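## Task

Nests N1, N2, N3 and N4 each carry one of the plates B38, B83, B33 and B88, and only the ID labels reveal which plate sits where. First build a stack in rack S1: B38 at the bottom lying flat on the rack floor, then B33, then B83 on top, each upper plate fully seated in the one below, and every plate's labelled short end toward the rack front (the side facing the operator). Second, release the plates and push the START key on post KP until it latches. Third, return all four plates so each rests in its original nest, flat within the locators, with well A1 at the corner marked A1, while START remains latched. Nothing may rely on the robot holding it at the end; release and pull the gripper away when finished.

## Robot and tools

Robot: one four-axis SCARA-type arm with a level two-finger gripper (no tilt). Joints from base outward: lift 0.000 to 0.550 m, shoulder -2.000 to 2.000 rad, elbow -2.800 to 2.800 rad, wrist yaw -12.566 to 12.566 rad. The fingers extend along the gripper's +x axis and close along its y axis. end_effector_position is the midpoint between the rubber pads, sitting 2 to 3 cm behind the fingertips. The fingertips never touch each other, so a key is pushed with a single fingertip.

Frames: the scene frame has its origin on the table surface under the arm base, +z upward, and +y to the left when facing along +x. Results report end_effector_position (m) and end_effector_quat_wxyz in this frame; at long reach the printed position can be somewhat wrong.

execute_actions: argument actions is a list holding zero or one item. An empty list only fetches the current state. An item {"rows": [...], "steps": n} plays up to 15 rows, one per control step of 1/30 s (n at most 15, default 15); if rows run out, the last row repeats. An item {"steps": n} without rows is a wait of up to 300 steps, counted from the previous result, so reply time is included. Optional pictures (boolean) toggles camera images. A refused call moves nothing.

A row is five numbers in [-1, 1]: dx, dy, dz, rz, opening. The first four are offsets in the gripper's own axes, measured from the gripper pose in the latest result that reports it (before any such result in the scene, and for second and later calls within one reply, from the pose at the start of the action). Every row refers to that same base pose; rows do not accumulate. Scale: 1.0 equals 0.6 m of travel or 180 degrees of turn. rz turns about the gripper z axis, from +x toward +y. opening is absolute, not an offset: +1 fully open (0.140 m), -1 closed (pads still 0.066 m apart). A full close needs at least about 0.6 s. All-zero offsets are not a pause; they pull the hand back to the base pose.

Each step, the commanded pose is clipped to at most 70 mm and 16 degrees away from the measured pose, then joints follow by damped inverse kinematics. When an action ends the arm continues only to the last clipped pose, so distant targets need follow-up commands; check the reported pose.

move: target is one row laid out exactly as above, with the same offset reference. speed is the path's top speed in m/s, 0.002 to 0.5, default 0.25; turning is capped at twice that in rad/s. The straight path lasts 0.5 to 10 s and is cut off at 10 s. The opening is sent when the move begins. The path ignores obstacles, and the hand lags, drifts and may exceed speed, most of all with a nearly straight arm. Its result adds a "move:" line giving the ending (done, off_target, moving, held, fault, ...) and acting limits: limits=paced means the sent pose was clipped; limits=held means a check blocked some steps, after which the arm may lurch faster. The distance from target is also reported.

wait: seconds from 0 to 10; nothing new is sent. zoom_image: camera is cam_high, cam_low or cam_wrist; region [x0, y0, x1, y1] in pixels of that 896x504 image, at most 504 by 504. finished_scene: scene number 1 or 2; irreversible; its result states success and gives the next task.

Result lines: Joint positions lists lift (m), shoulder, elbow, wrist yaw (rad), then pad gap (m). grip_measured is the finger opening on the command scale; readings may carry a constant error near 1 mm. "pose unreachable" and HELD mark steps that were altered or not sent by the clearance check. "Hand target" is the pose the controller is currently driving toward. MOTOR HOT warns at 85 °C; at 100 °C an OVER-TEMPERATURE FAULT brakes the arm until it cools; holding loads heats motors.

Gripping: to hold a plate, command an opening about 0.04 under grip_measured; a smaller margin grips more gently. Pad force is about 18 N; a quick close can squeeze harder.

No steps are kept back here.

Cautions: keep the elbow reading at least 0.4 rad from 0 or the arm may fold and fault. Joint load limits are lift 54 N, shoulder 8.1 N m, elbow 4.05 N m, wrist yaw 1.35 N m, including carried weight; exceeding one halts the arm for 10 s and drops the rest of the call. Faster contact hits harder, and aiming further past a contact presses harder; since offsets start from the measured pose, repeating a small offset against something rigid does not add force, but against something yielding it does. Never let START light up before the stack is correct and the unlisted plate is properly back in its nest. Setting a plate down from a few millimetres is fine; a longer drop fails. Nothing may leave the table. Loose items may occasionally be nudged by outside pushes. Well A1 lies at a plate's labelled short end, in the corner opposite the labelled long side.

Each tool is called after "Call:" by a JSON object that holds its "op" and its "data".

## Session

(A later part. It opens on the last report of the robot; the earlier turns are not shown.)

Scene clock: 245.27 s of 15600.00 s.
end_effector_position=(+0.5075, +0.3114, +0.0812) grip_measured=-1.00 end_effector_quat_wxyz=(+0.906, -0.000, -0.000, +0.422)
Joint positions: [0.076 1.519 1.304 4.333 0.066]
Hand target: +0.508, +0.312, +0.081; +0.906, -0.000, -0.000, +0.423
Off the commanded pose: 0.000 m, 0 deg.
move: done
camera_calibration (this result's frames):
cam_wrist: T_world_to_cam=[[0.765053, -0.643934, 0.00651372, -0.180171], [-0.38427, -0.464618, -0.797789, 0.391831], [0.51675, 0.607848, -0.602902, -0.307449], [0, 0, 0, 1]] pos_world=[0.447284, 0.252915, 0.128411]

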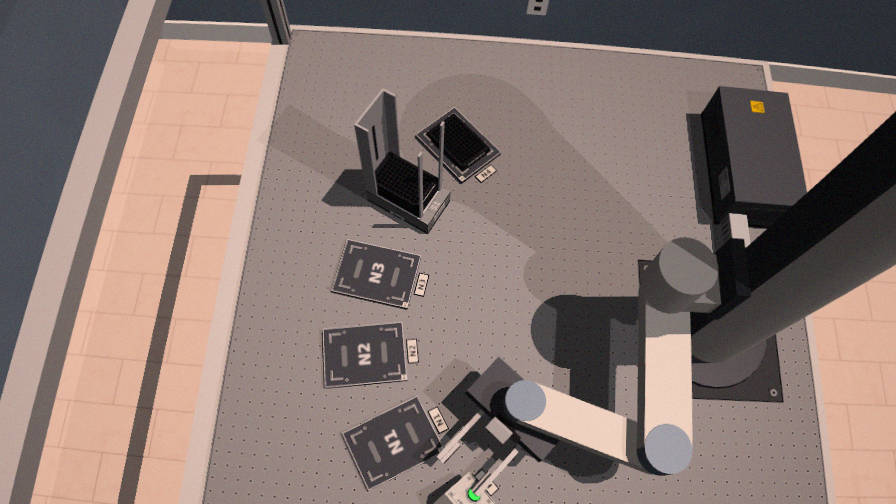

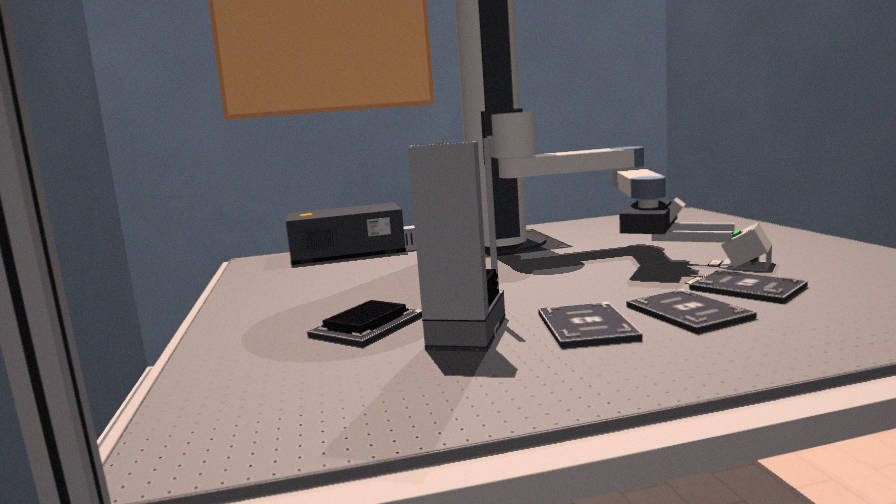

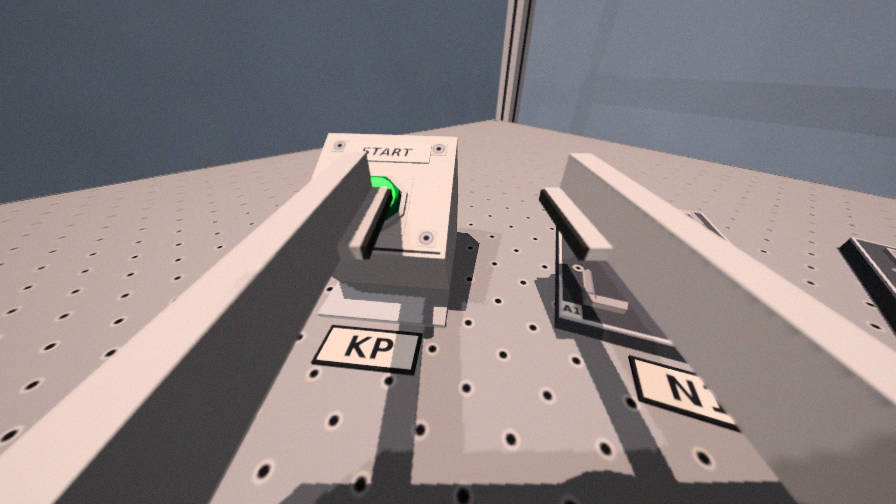

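Call:
{"op": "move", "data": {"target": [0.001,0,-0.003,0,-1], "speed": 0.005}}

Call:
{"op": "move", "data": {"target": [-0.05,0,0.05,0,-1], "speed": 0.1}}

Scene clock: 248.17 s of 15600.00 s.
end_effector_position=(+0.5079, +0.3118, +0.0796) grip_measured=-1.00 end_effector_quat_wxyz=(+0.906, -0.000, -0.000, +0.422)
Joint positions: [0.075 1.518 1.306 4.331 0.066]
Hand target: +0.508, +0.312, +0.079; +0.906, -0.000, -0.000, +0.422
Off the commanded pose: 0.000 m, 0 deg.
move: done
camera_calibration (this result's frames):
cam_wrist: T_world_to_cam=[[0.764881, -0.644138, 0.00651372, -0.180052], [-0.384394, -0.464516, -0.797789, 0.39092], [0.516912, 0.60771, -0.602902, -0.308873], [0, 0, 0, 1]] pos_world=[0.447646, 0.253315, 0.126824]

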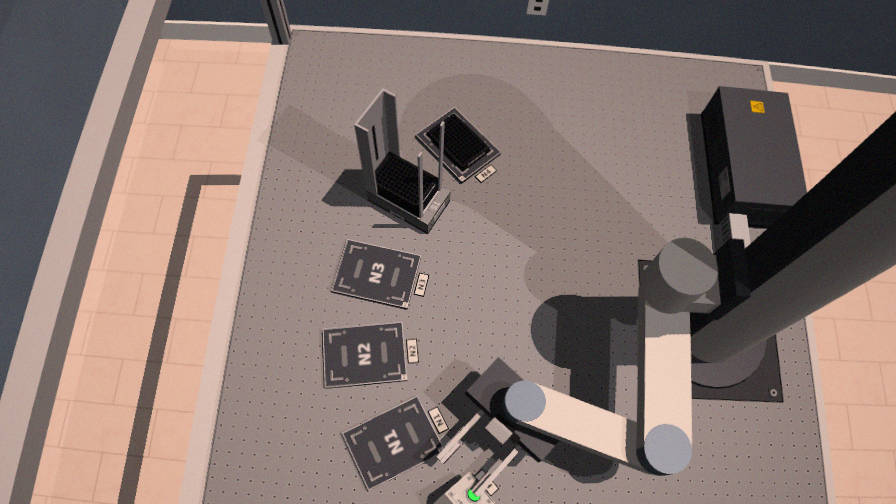

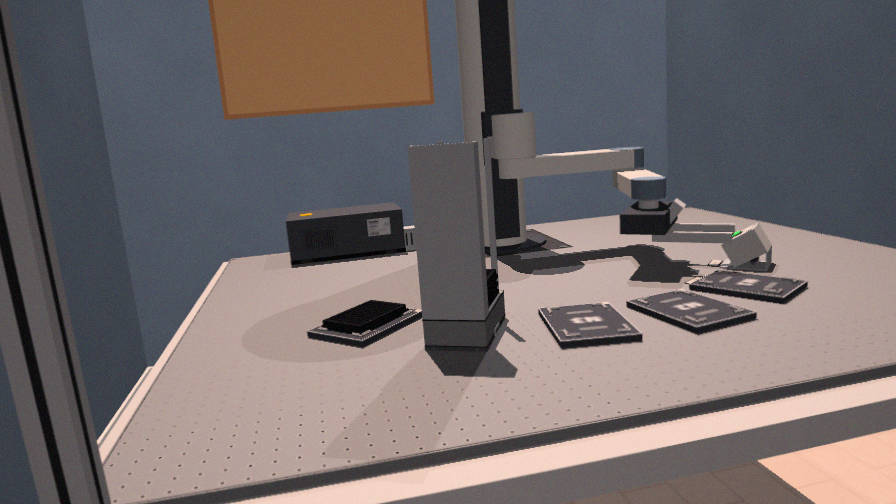

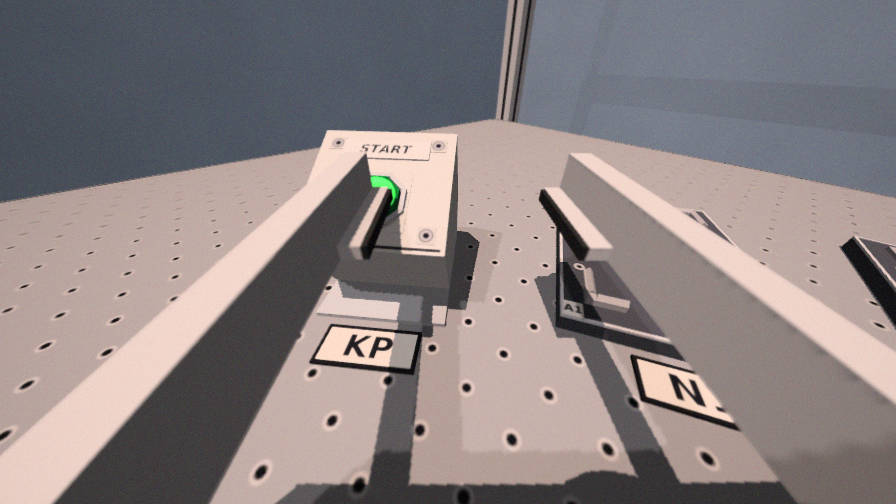

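Scene clock: 248.90 s of 15600.00 s.
end_effector_position=(+0.4887, +0.2887, +0.1097) grip_measured=-1.00 end_effector_quat_wxyz=(+0.907, -0.000, -0.000, +0.422)
Joint positions: [0.105 1.554 1.165 4.435 0.066]
Hand target: +0.489, +0.289, +0.110; +0.906, -0.000, -0.000, +0.422
Off the commanded pose: 0.000 m, 0 deg.
move: done
camera_calibration (this result's frames):
cam_wrist: T_world_to_cam=[[0.764557, -0.644523, 0.00651372, -0.180143], [-0.384628, -0.464322, -0.797789, 0.396855], [0.517218, 0.60745, -0.602902, -0.266858], [0, 0, 0, 1]] pos_world=[0.428394, 0.230265, 0.156891]

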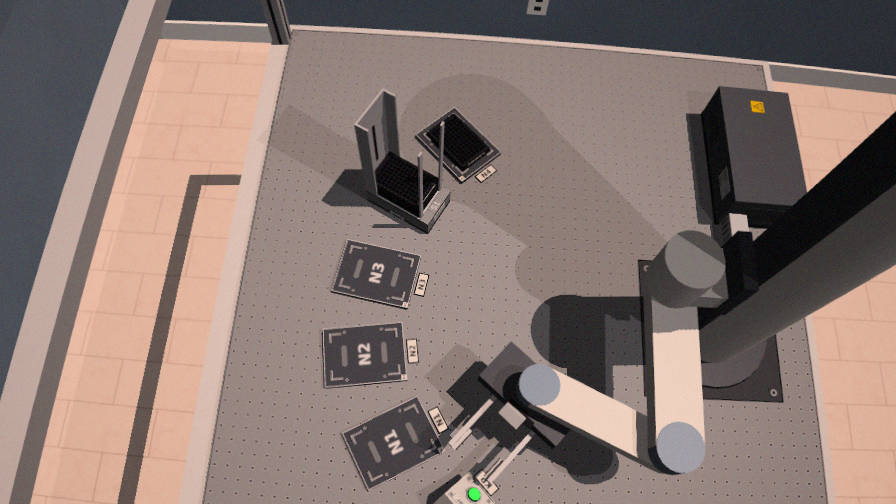

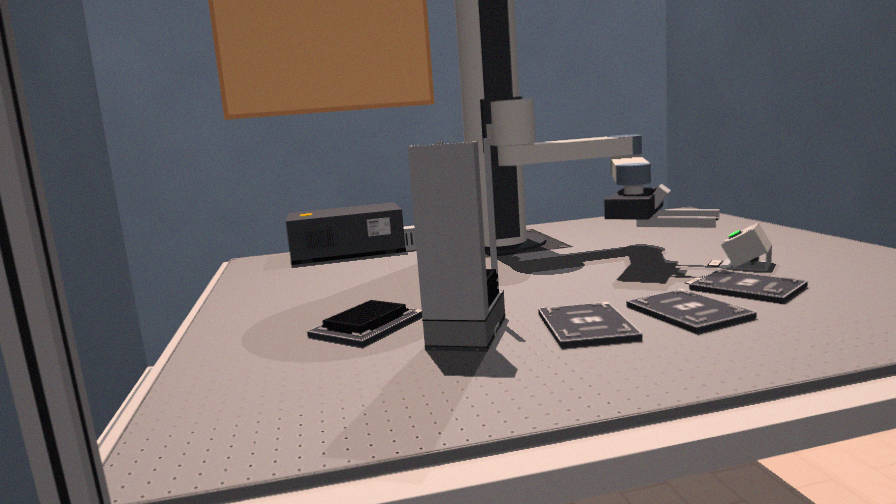

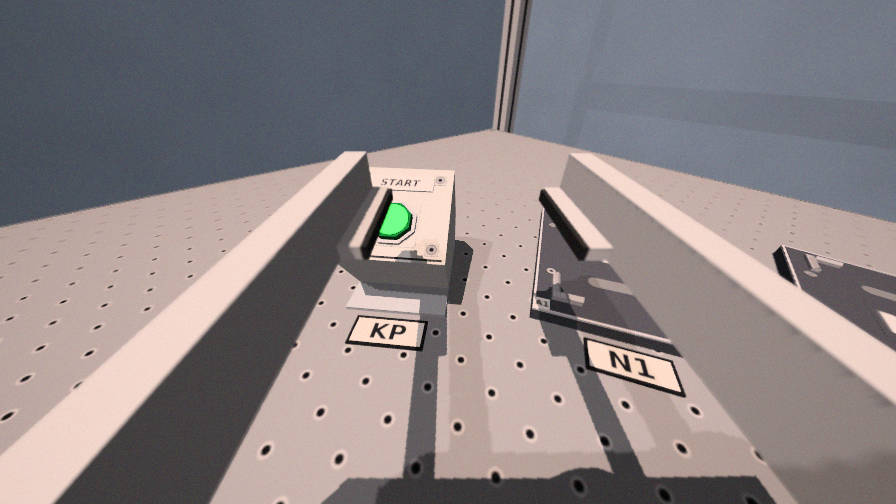

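Call:
{"op": "move", "data": {"target": [-0.5562,-0.5759,-0.0252,-0.4343,0.3], "speed": 0.4}}

Call:
{"op": "move", "data": {"target": [0.25,0,0,0,0.3], "speed": 0.2}}

Scene clock: 254.73 s of 15600.00 s.
end_effector_position=(+0.5384, -0.1892, +0.0946) grip_measured=+0.30 end_effector_quat_wxyz=(+0.970, -0.000, -0.000, -0.244)
Joint positions: [0.09  0.43  1.081 4.28  0.114]
Hand target: +0.538, -0.189, +0.095; +0.970, -0.000, -0.000, -0.244
Off the commanded pose: 0.000 m, 0 deg.
After step 90, 0.67 s passed at rest.
move: done
camera_calibration (this result's frames):
cam_wrist: T_world_to_cam=[[-0.474054, -0.880472, 0.00651372, 0.0961396], [-0.533324, 0.281245, -0.797789, 0.403139], [0.700598, -0.381669, -0.602902, -0.297181], [0, 0, 0, 1]] pos_world=[0.468784, -0.142157, 0.141823]

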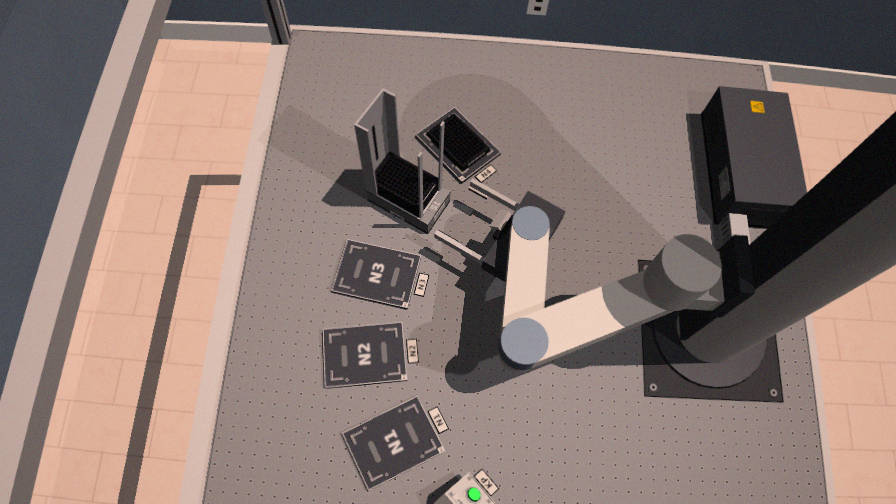

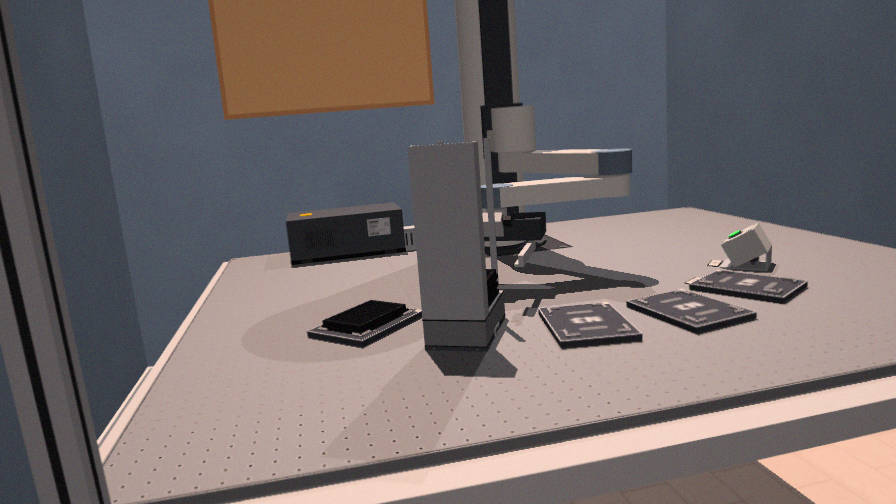

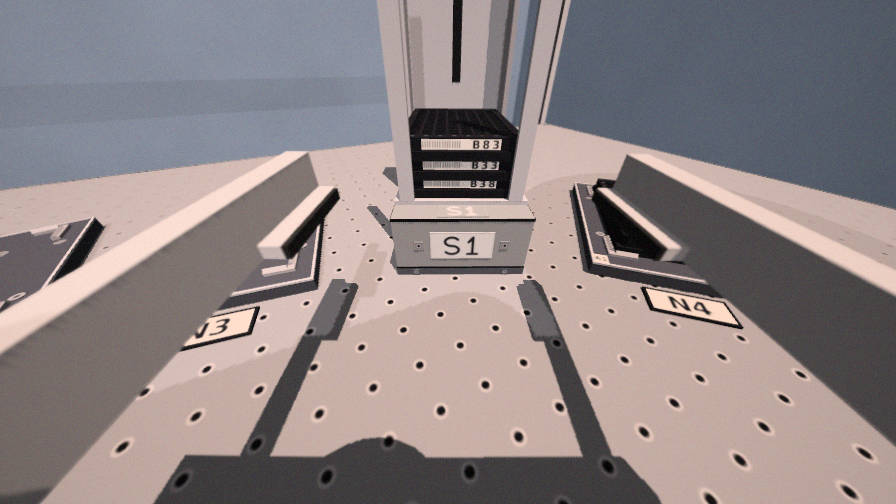

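Scene clock: 255.90 s of 15600.00 s.
end_effector_position=(+0.6705, -0.2601, +0.0946) grip_measured=+0.30 end_effector_quat_wxyz=(+0.970, -0.000, -0.000, -0.244)
Joint positions: [0.09  0.097 1.874 3.819 0.114]
Hand target: +0.671, -0.260, +0.095; +0.970, -0.000, -0.000, -0.244
Off the commanded pose: 0.000 m, 0 deg.
move: done
camera_calibration (this result's frames):
cam_wrist: T_world_to_cam=[[-0.473971, -0.880517, 0.00651372, 0.0962355], [-0.533351, 0.281194, -0.797789, 0.493584], [0.700635, -0.381603, -0.602902, -0.416841], [0, 0, 0, 1]] pos_world=[0.600919, -0.213123, 0.141835]

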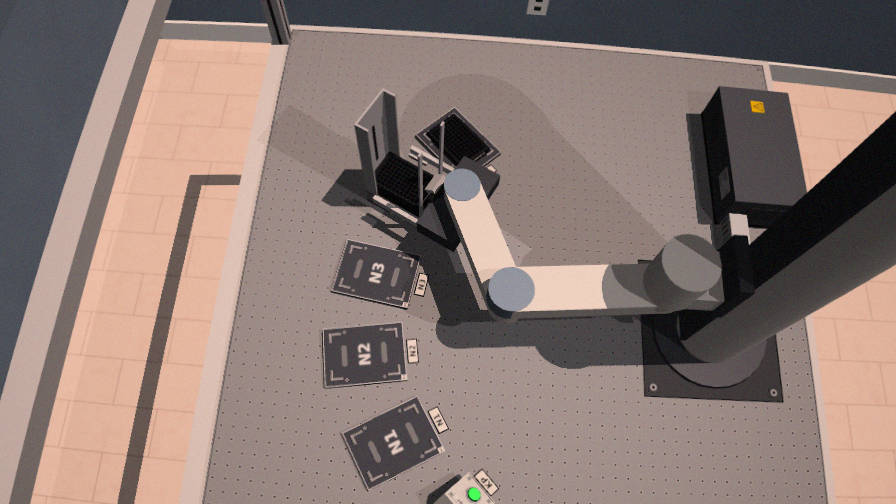

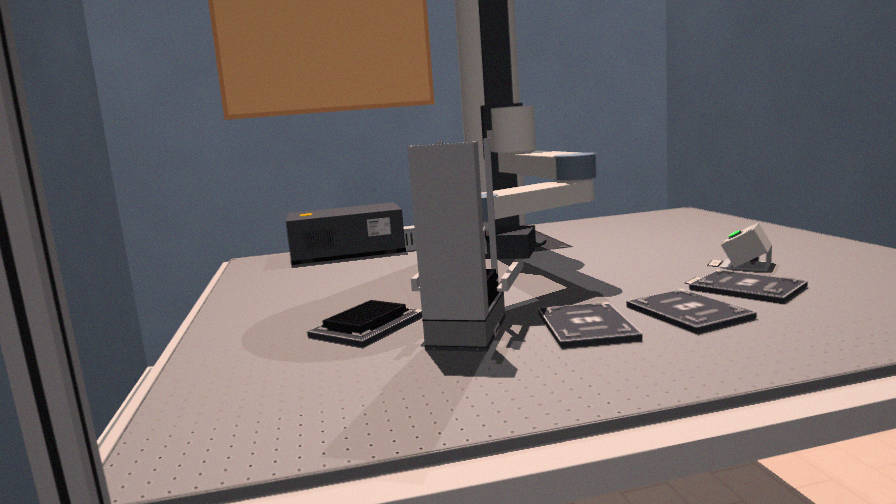

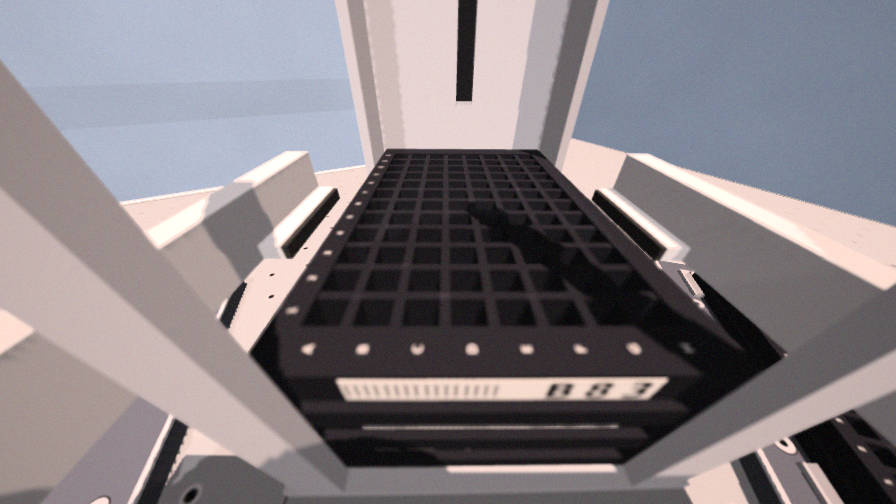

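Call:
{"op": "move", "data": {"target": [0,0,0,0,-0.4]}}

Call:
{"op": "move", "data": {"target": [0,0,0,0,-0.55]}}

Call:
{"op": "move", "data": {"target": [0,0,0.409,0,-0.55], "speed": 0.15}}

Call:
{"op": "move", "data": {"target": [-0.0814,0.3057,0,0.104,-0.55]}}

Call:
{"op": "move", "data": {"target": [0,0,-0.495,0,-0.55]}}

Scene clock: 262.57 s of 15600.00 s.
end_effector_position=(+0.6705, -0.2601, +0.0946) grip_measured=-0.40 end_effector_quat_wxyz=(+0.970, -0.000, -0.000, -0.244)
Joint positions: [0.09  0.097 1.874 3.819 0.088]
Hand target: +0.671, -0.260, +0.095; +0.970, -0.000, -0.000, -0.244
Off the commanded pose: 0.000 m, 0 deg.
After step 90, 2.97 s passed at rest.
move: done
camera_calibration (this result's frames):
cam_wrist: T_world_to_cam=[[-0.473977, -0.880513, 0.00651372, 0.0962384], [-0.533349, 0.281198, -0.797789, 0.493584], [0.700632, -0.381608, -0.602902, -0.41684], [0, 0, 0, 1]] pos_world=[0.600918, -0.213125, 0.141835]

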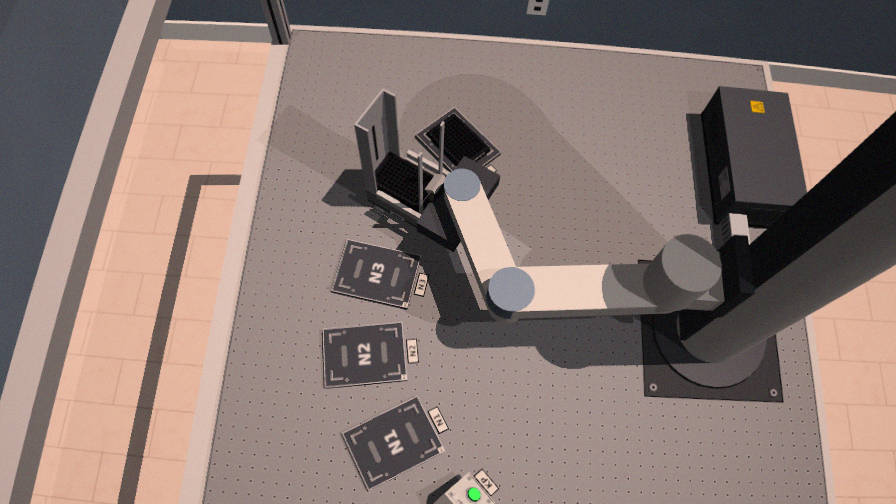

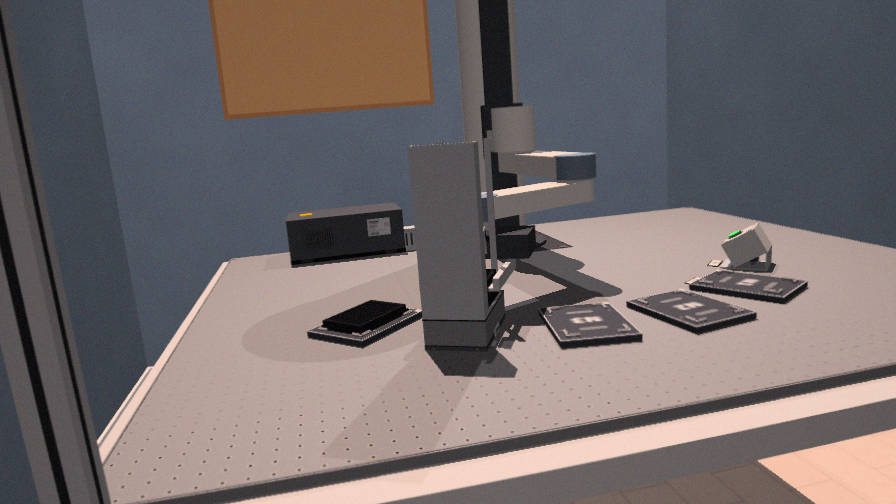

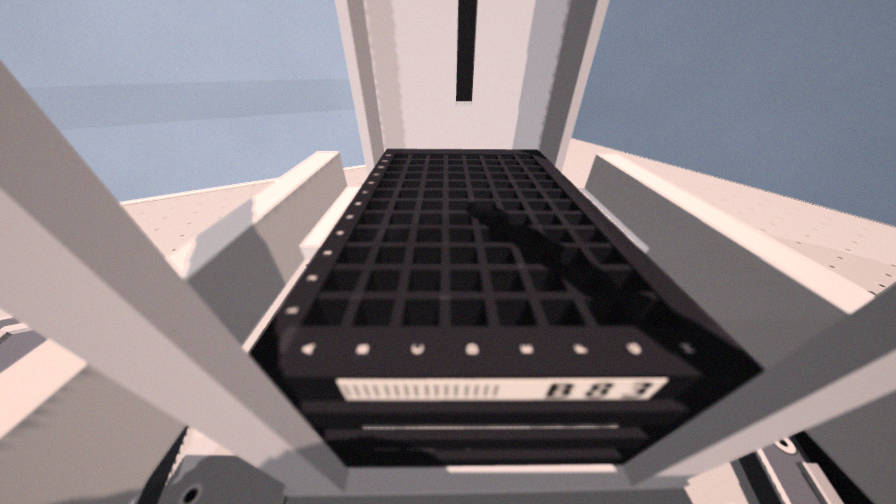

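Scene clock: 263.07 s of 15600.00 s.
end_effector_position=(+0.6705, -0.2601, +0.0946) grip_measured=-0.49 end_effector_quat_wxyz=(+0.970, -0.000, -0.000, -0.244)
Joint positions: [0.09  0.097 1.874 3.82  0.085]
Hand target: +0.671, -0.260, +0.095; +0.970, -0.000, -0.000, -0.244
Off the commanded pose: 0.000 m, 0 deg.
move: done
camera_calibration (this result's frames):
cam_wrist: T_world_to_cam=[[-0.473922, -0.880543, 0.00651372, 0.0962067], [-0.533366, 0.281165, -0.797789, 0.493589], [0.700655, -0.381564, -0.602902, -0.416847], [0, 0, 0, 1]] pos_world=[0.600924, -0.21312, 0.141835]

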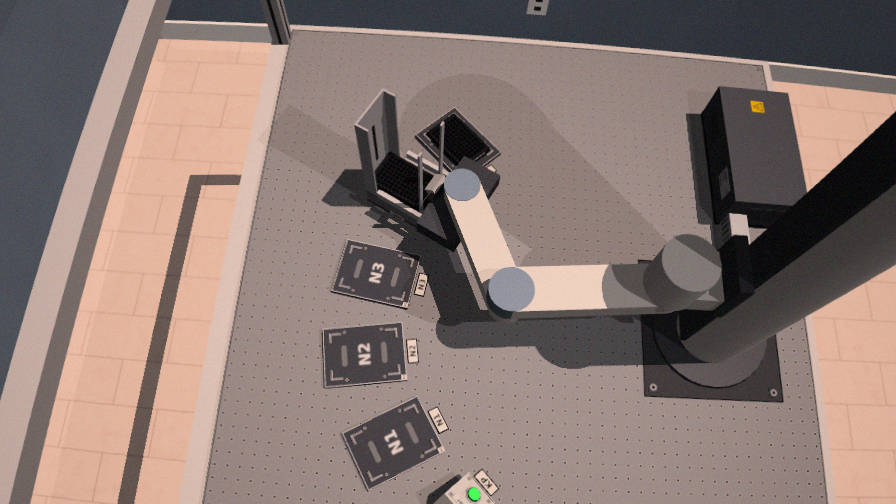

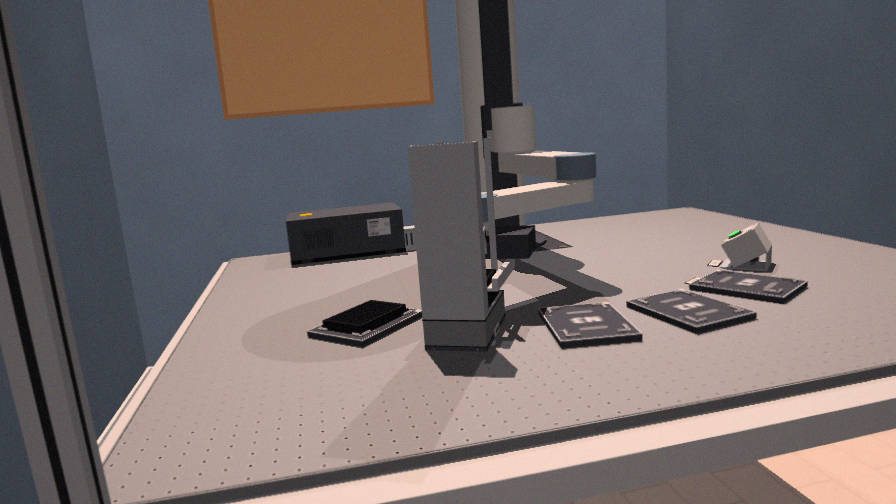

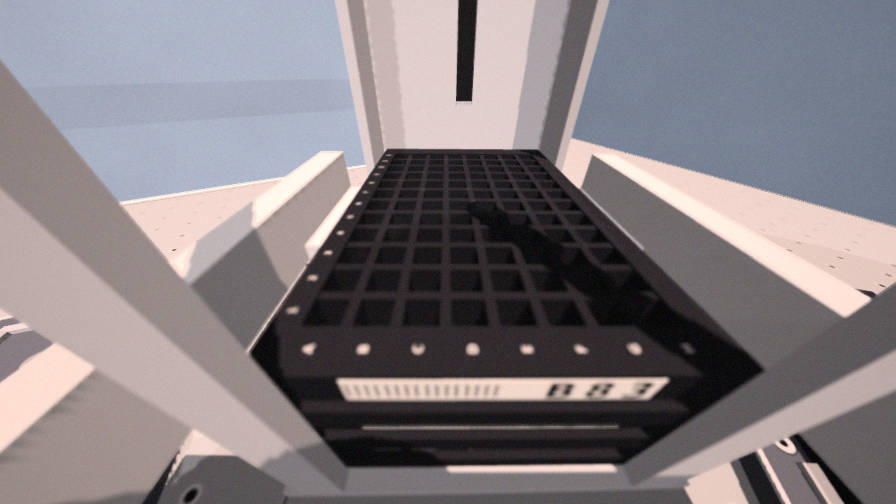

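Scene clock: 265.03 s of 15600.00 s.
end_effector_position=(+0.6705, -0.2601, +0.3401) grip_measured=-0.49 end_effector_quat_wxyz=(+0.970, -0.000, -0.000, -0.244)
Joint positions: [0.335 0.097 1.874 3.82  0.085]
Hand target: +0.671, -0.260, +0.340; +0.970, -0.000, -0.000, -0.244
Off the commanded pose: 0.000 m, 0 deg.
move: done
camera_calibration (this result's frames):
cam_wrist: T_world_to_cam=[[-0.4738, -0.880608, 0.00651372, 0.0945392], [-0.533405, 0.281091, -0.797789, 0.689421], [0.700708, -0.381467, -0.602902, -0.268878], [0, 0, 0, 1]] pos_world=[0.600939, -0.213106, 0.387289]

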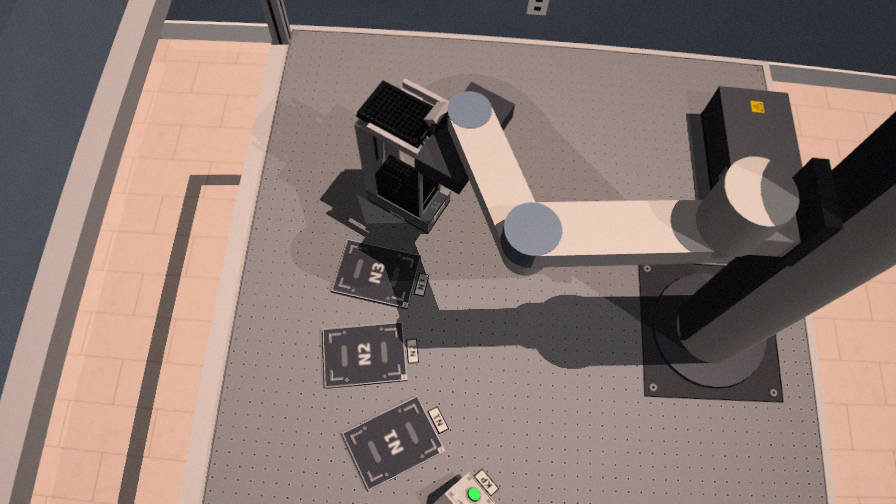

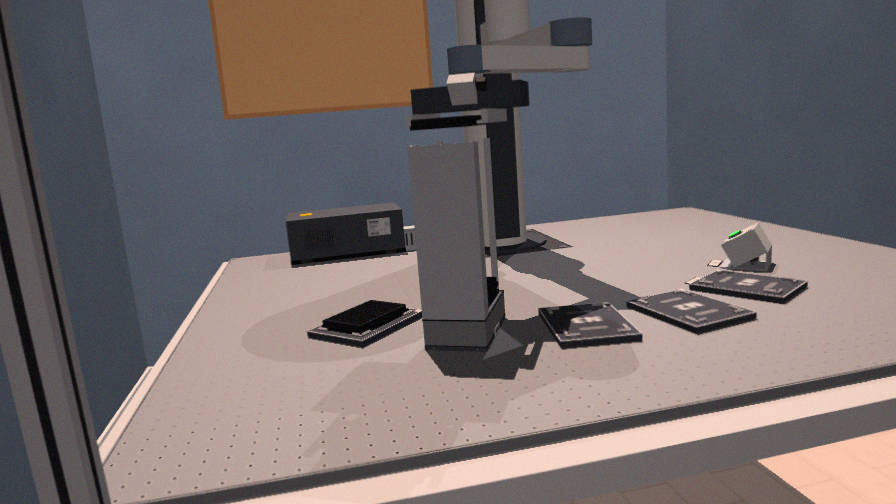

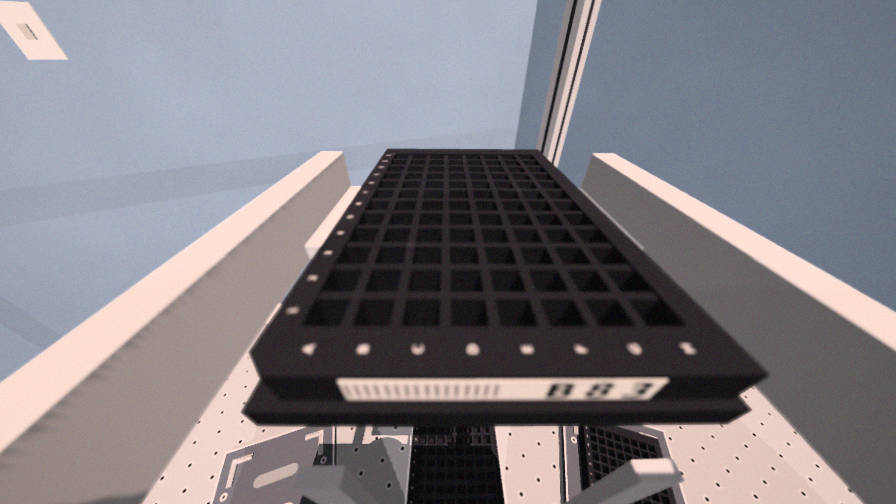

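Scene clock: 266.13 s of 15600.00 s.
end_effector_position=(+0.7143, -0.0752, +0.3401) grip_measured=-0.49 end_effector_quat_wxyz=(+0.997, -0.000, -0.000, -0.083)
Joint positions: [0.335 0.49  1.778 3.85  0.085]
Hand target: +0.714, -0.075, +0.340; +0.997, -0.000, -0.000, -0.083
Off the commanded pose: 0.000 m, 0 deg.
move: done
camera_calibration (this result's frames):
cam_wrist: T_world_to_cam=[[-0.165532, -0.986183, 0.00651372, 0.0499869], [-0.595457, 0.0946785, -0.797789, 0.691065], [0.786149, -0.135938, -0.602902, -0.271535], [0, 0, 0, 1]] pos_world=[0.633241, -0.0530447, 0.387289]

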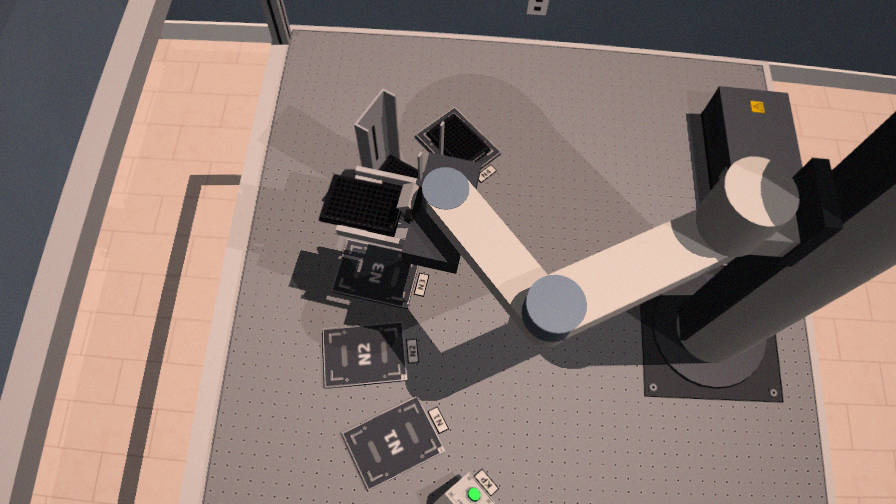

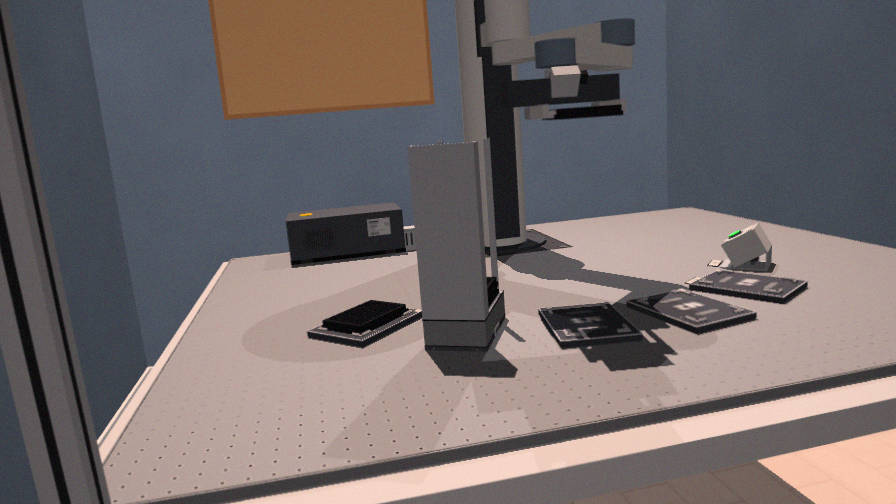

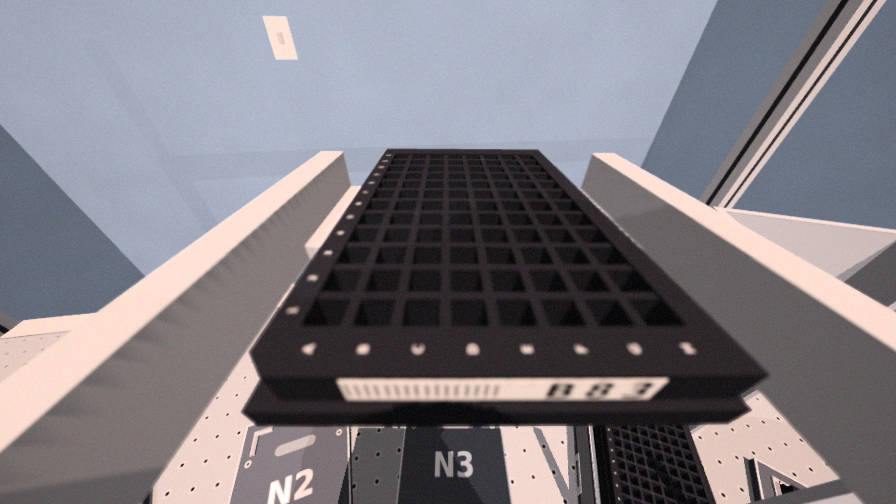

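Scene clock: 267.73 s of 15600.00 s.
end_effector_position=(+0.7142, -0.0752, +0.0430) grip_measured=-0.49 end_effector_quat_wxyz=(+0.997, -0.000, -0.000, -0.083)
Joint positions: [0.038 0.49  1.778 3.85  0.085]
Hand target: +0.714, -0.075, +0.043; +0.997, -0.000, -0.000, -0.083
Off the commanded pose: 0.000 m, 0 deg.
move: done
camera_calibration (this result's frames):
cam_wrist: T_world_to_cam=[[-0.16556, -0.986178, 0.00651372, 0.0519355], [-0.595454, 0.0946959, -0.797789, 0.454054], [0.786145, -0.135961, -0.602902, -0.45064], [0, 0, 0, 1]] pos_world=[0.633235, -0.0530487, 0.0902094]

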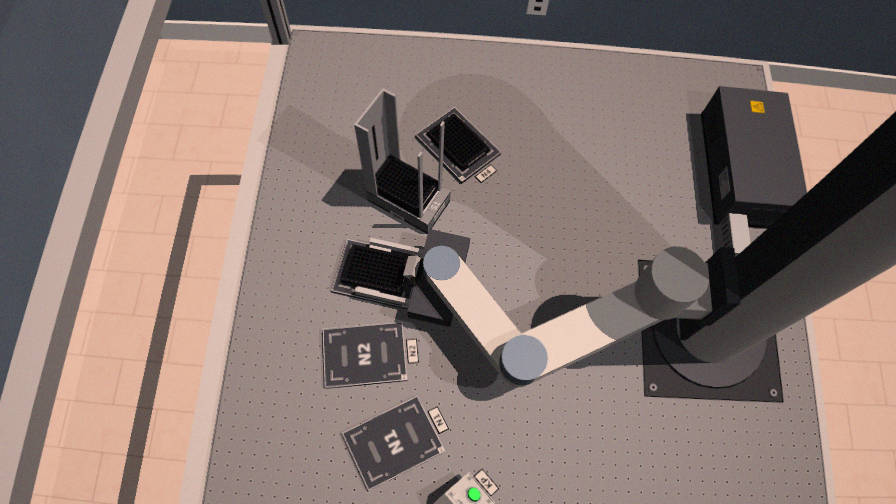

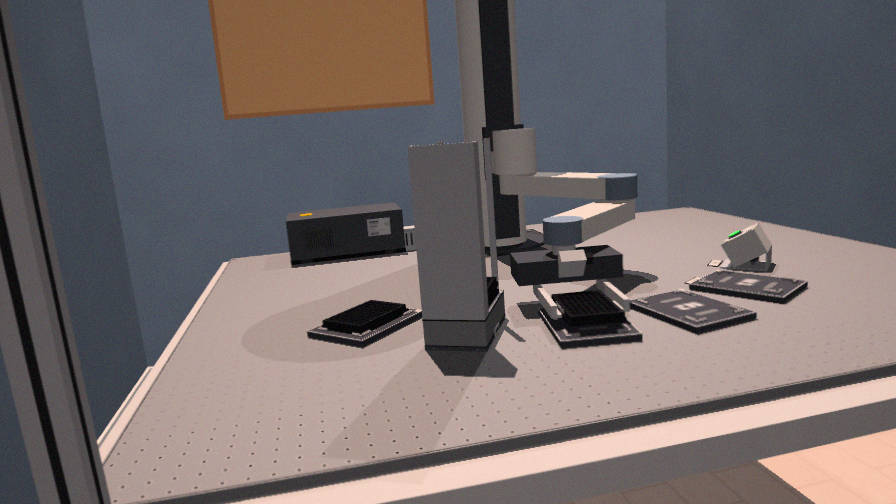

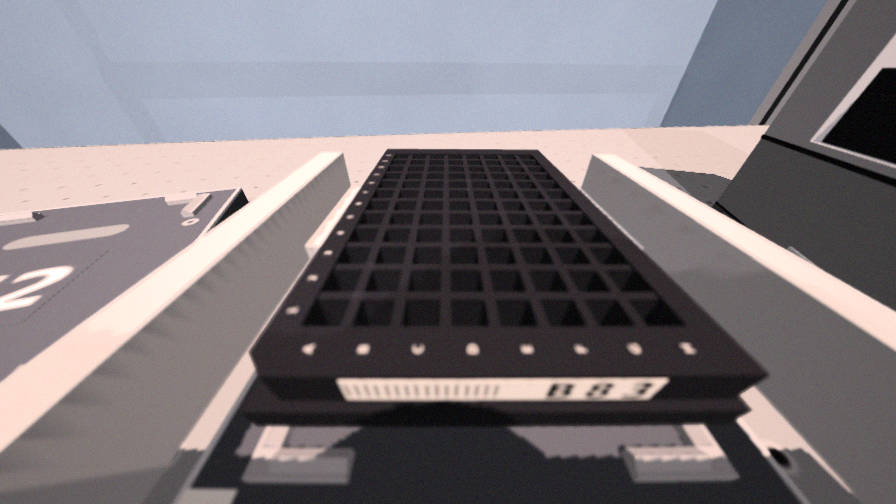

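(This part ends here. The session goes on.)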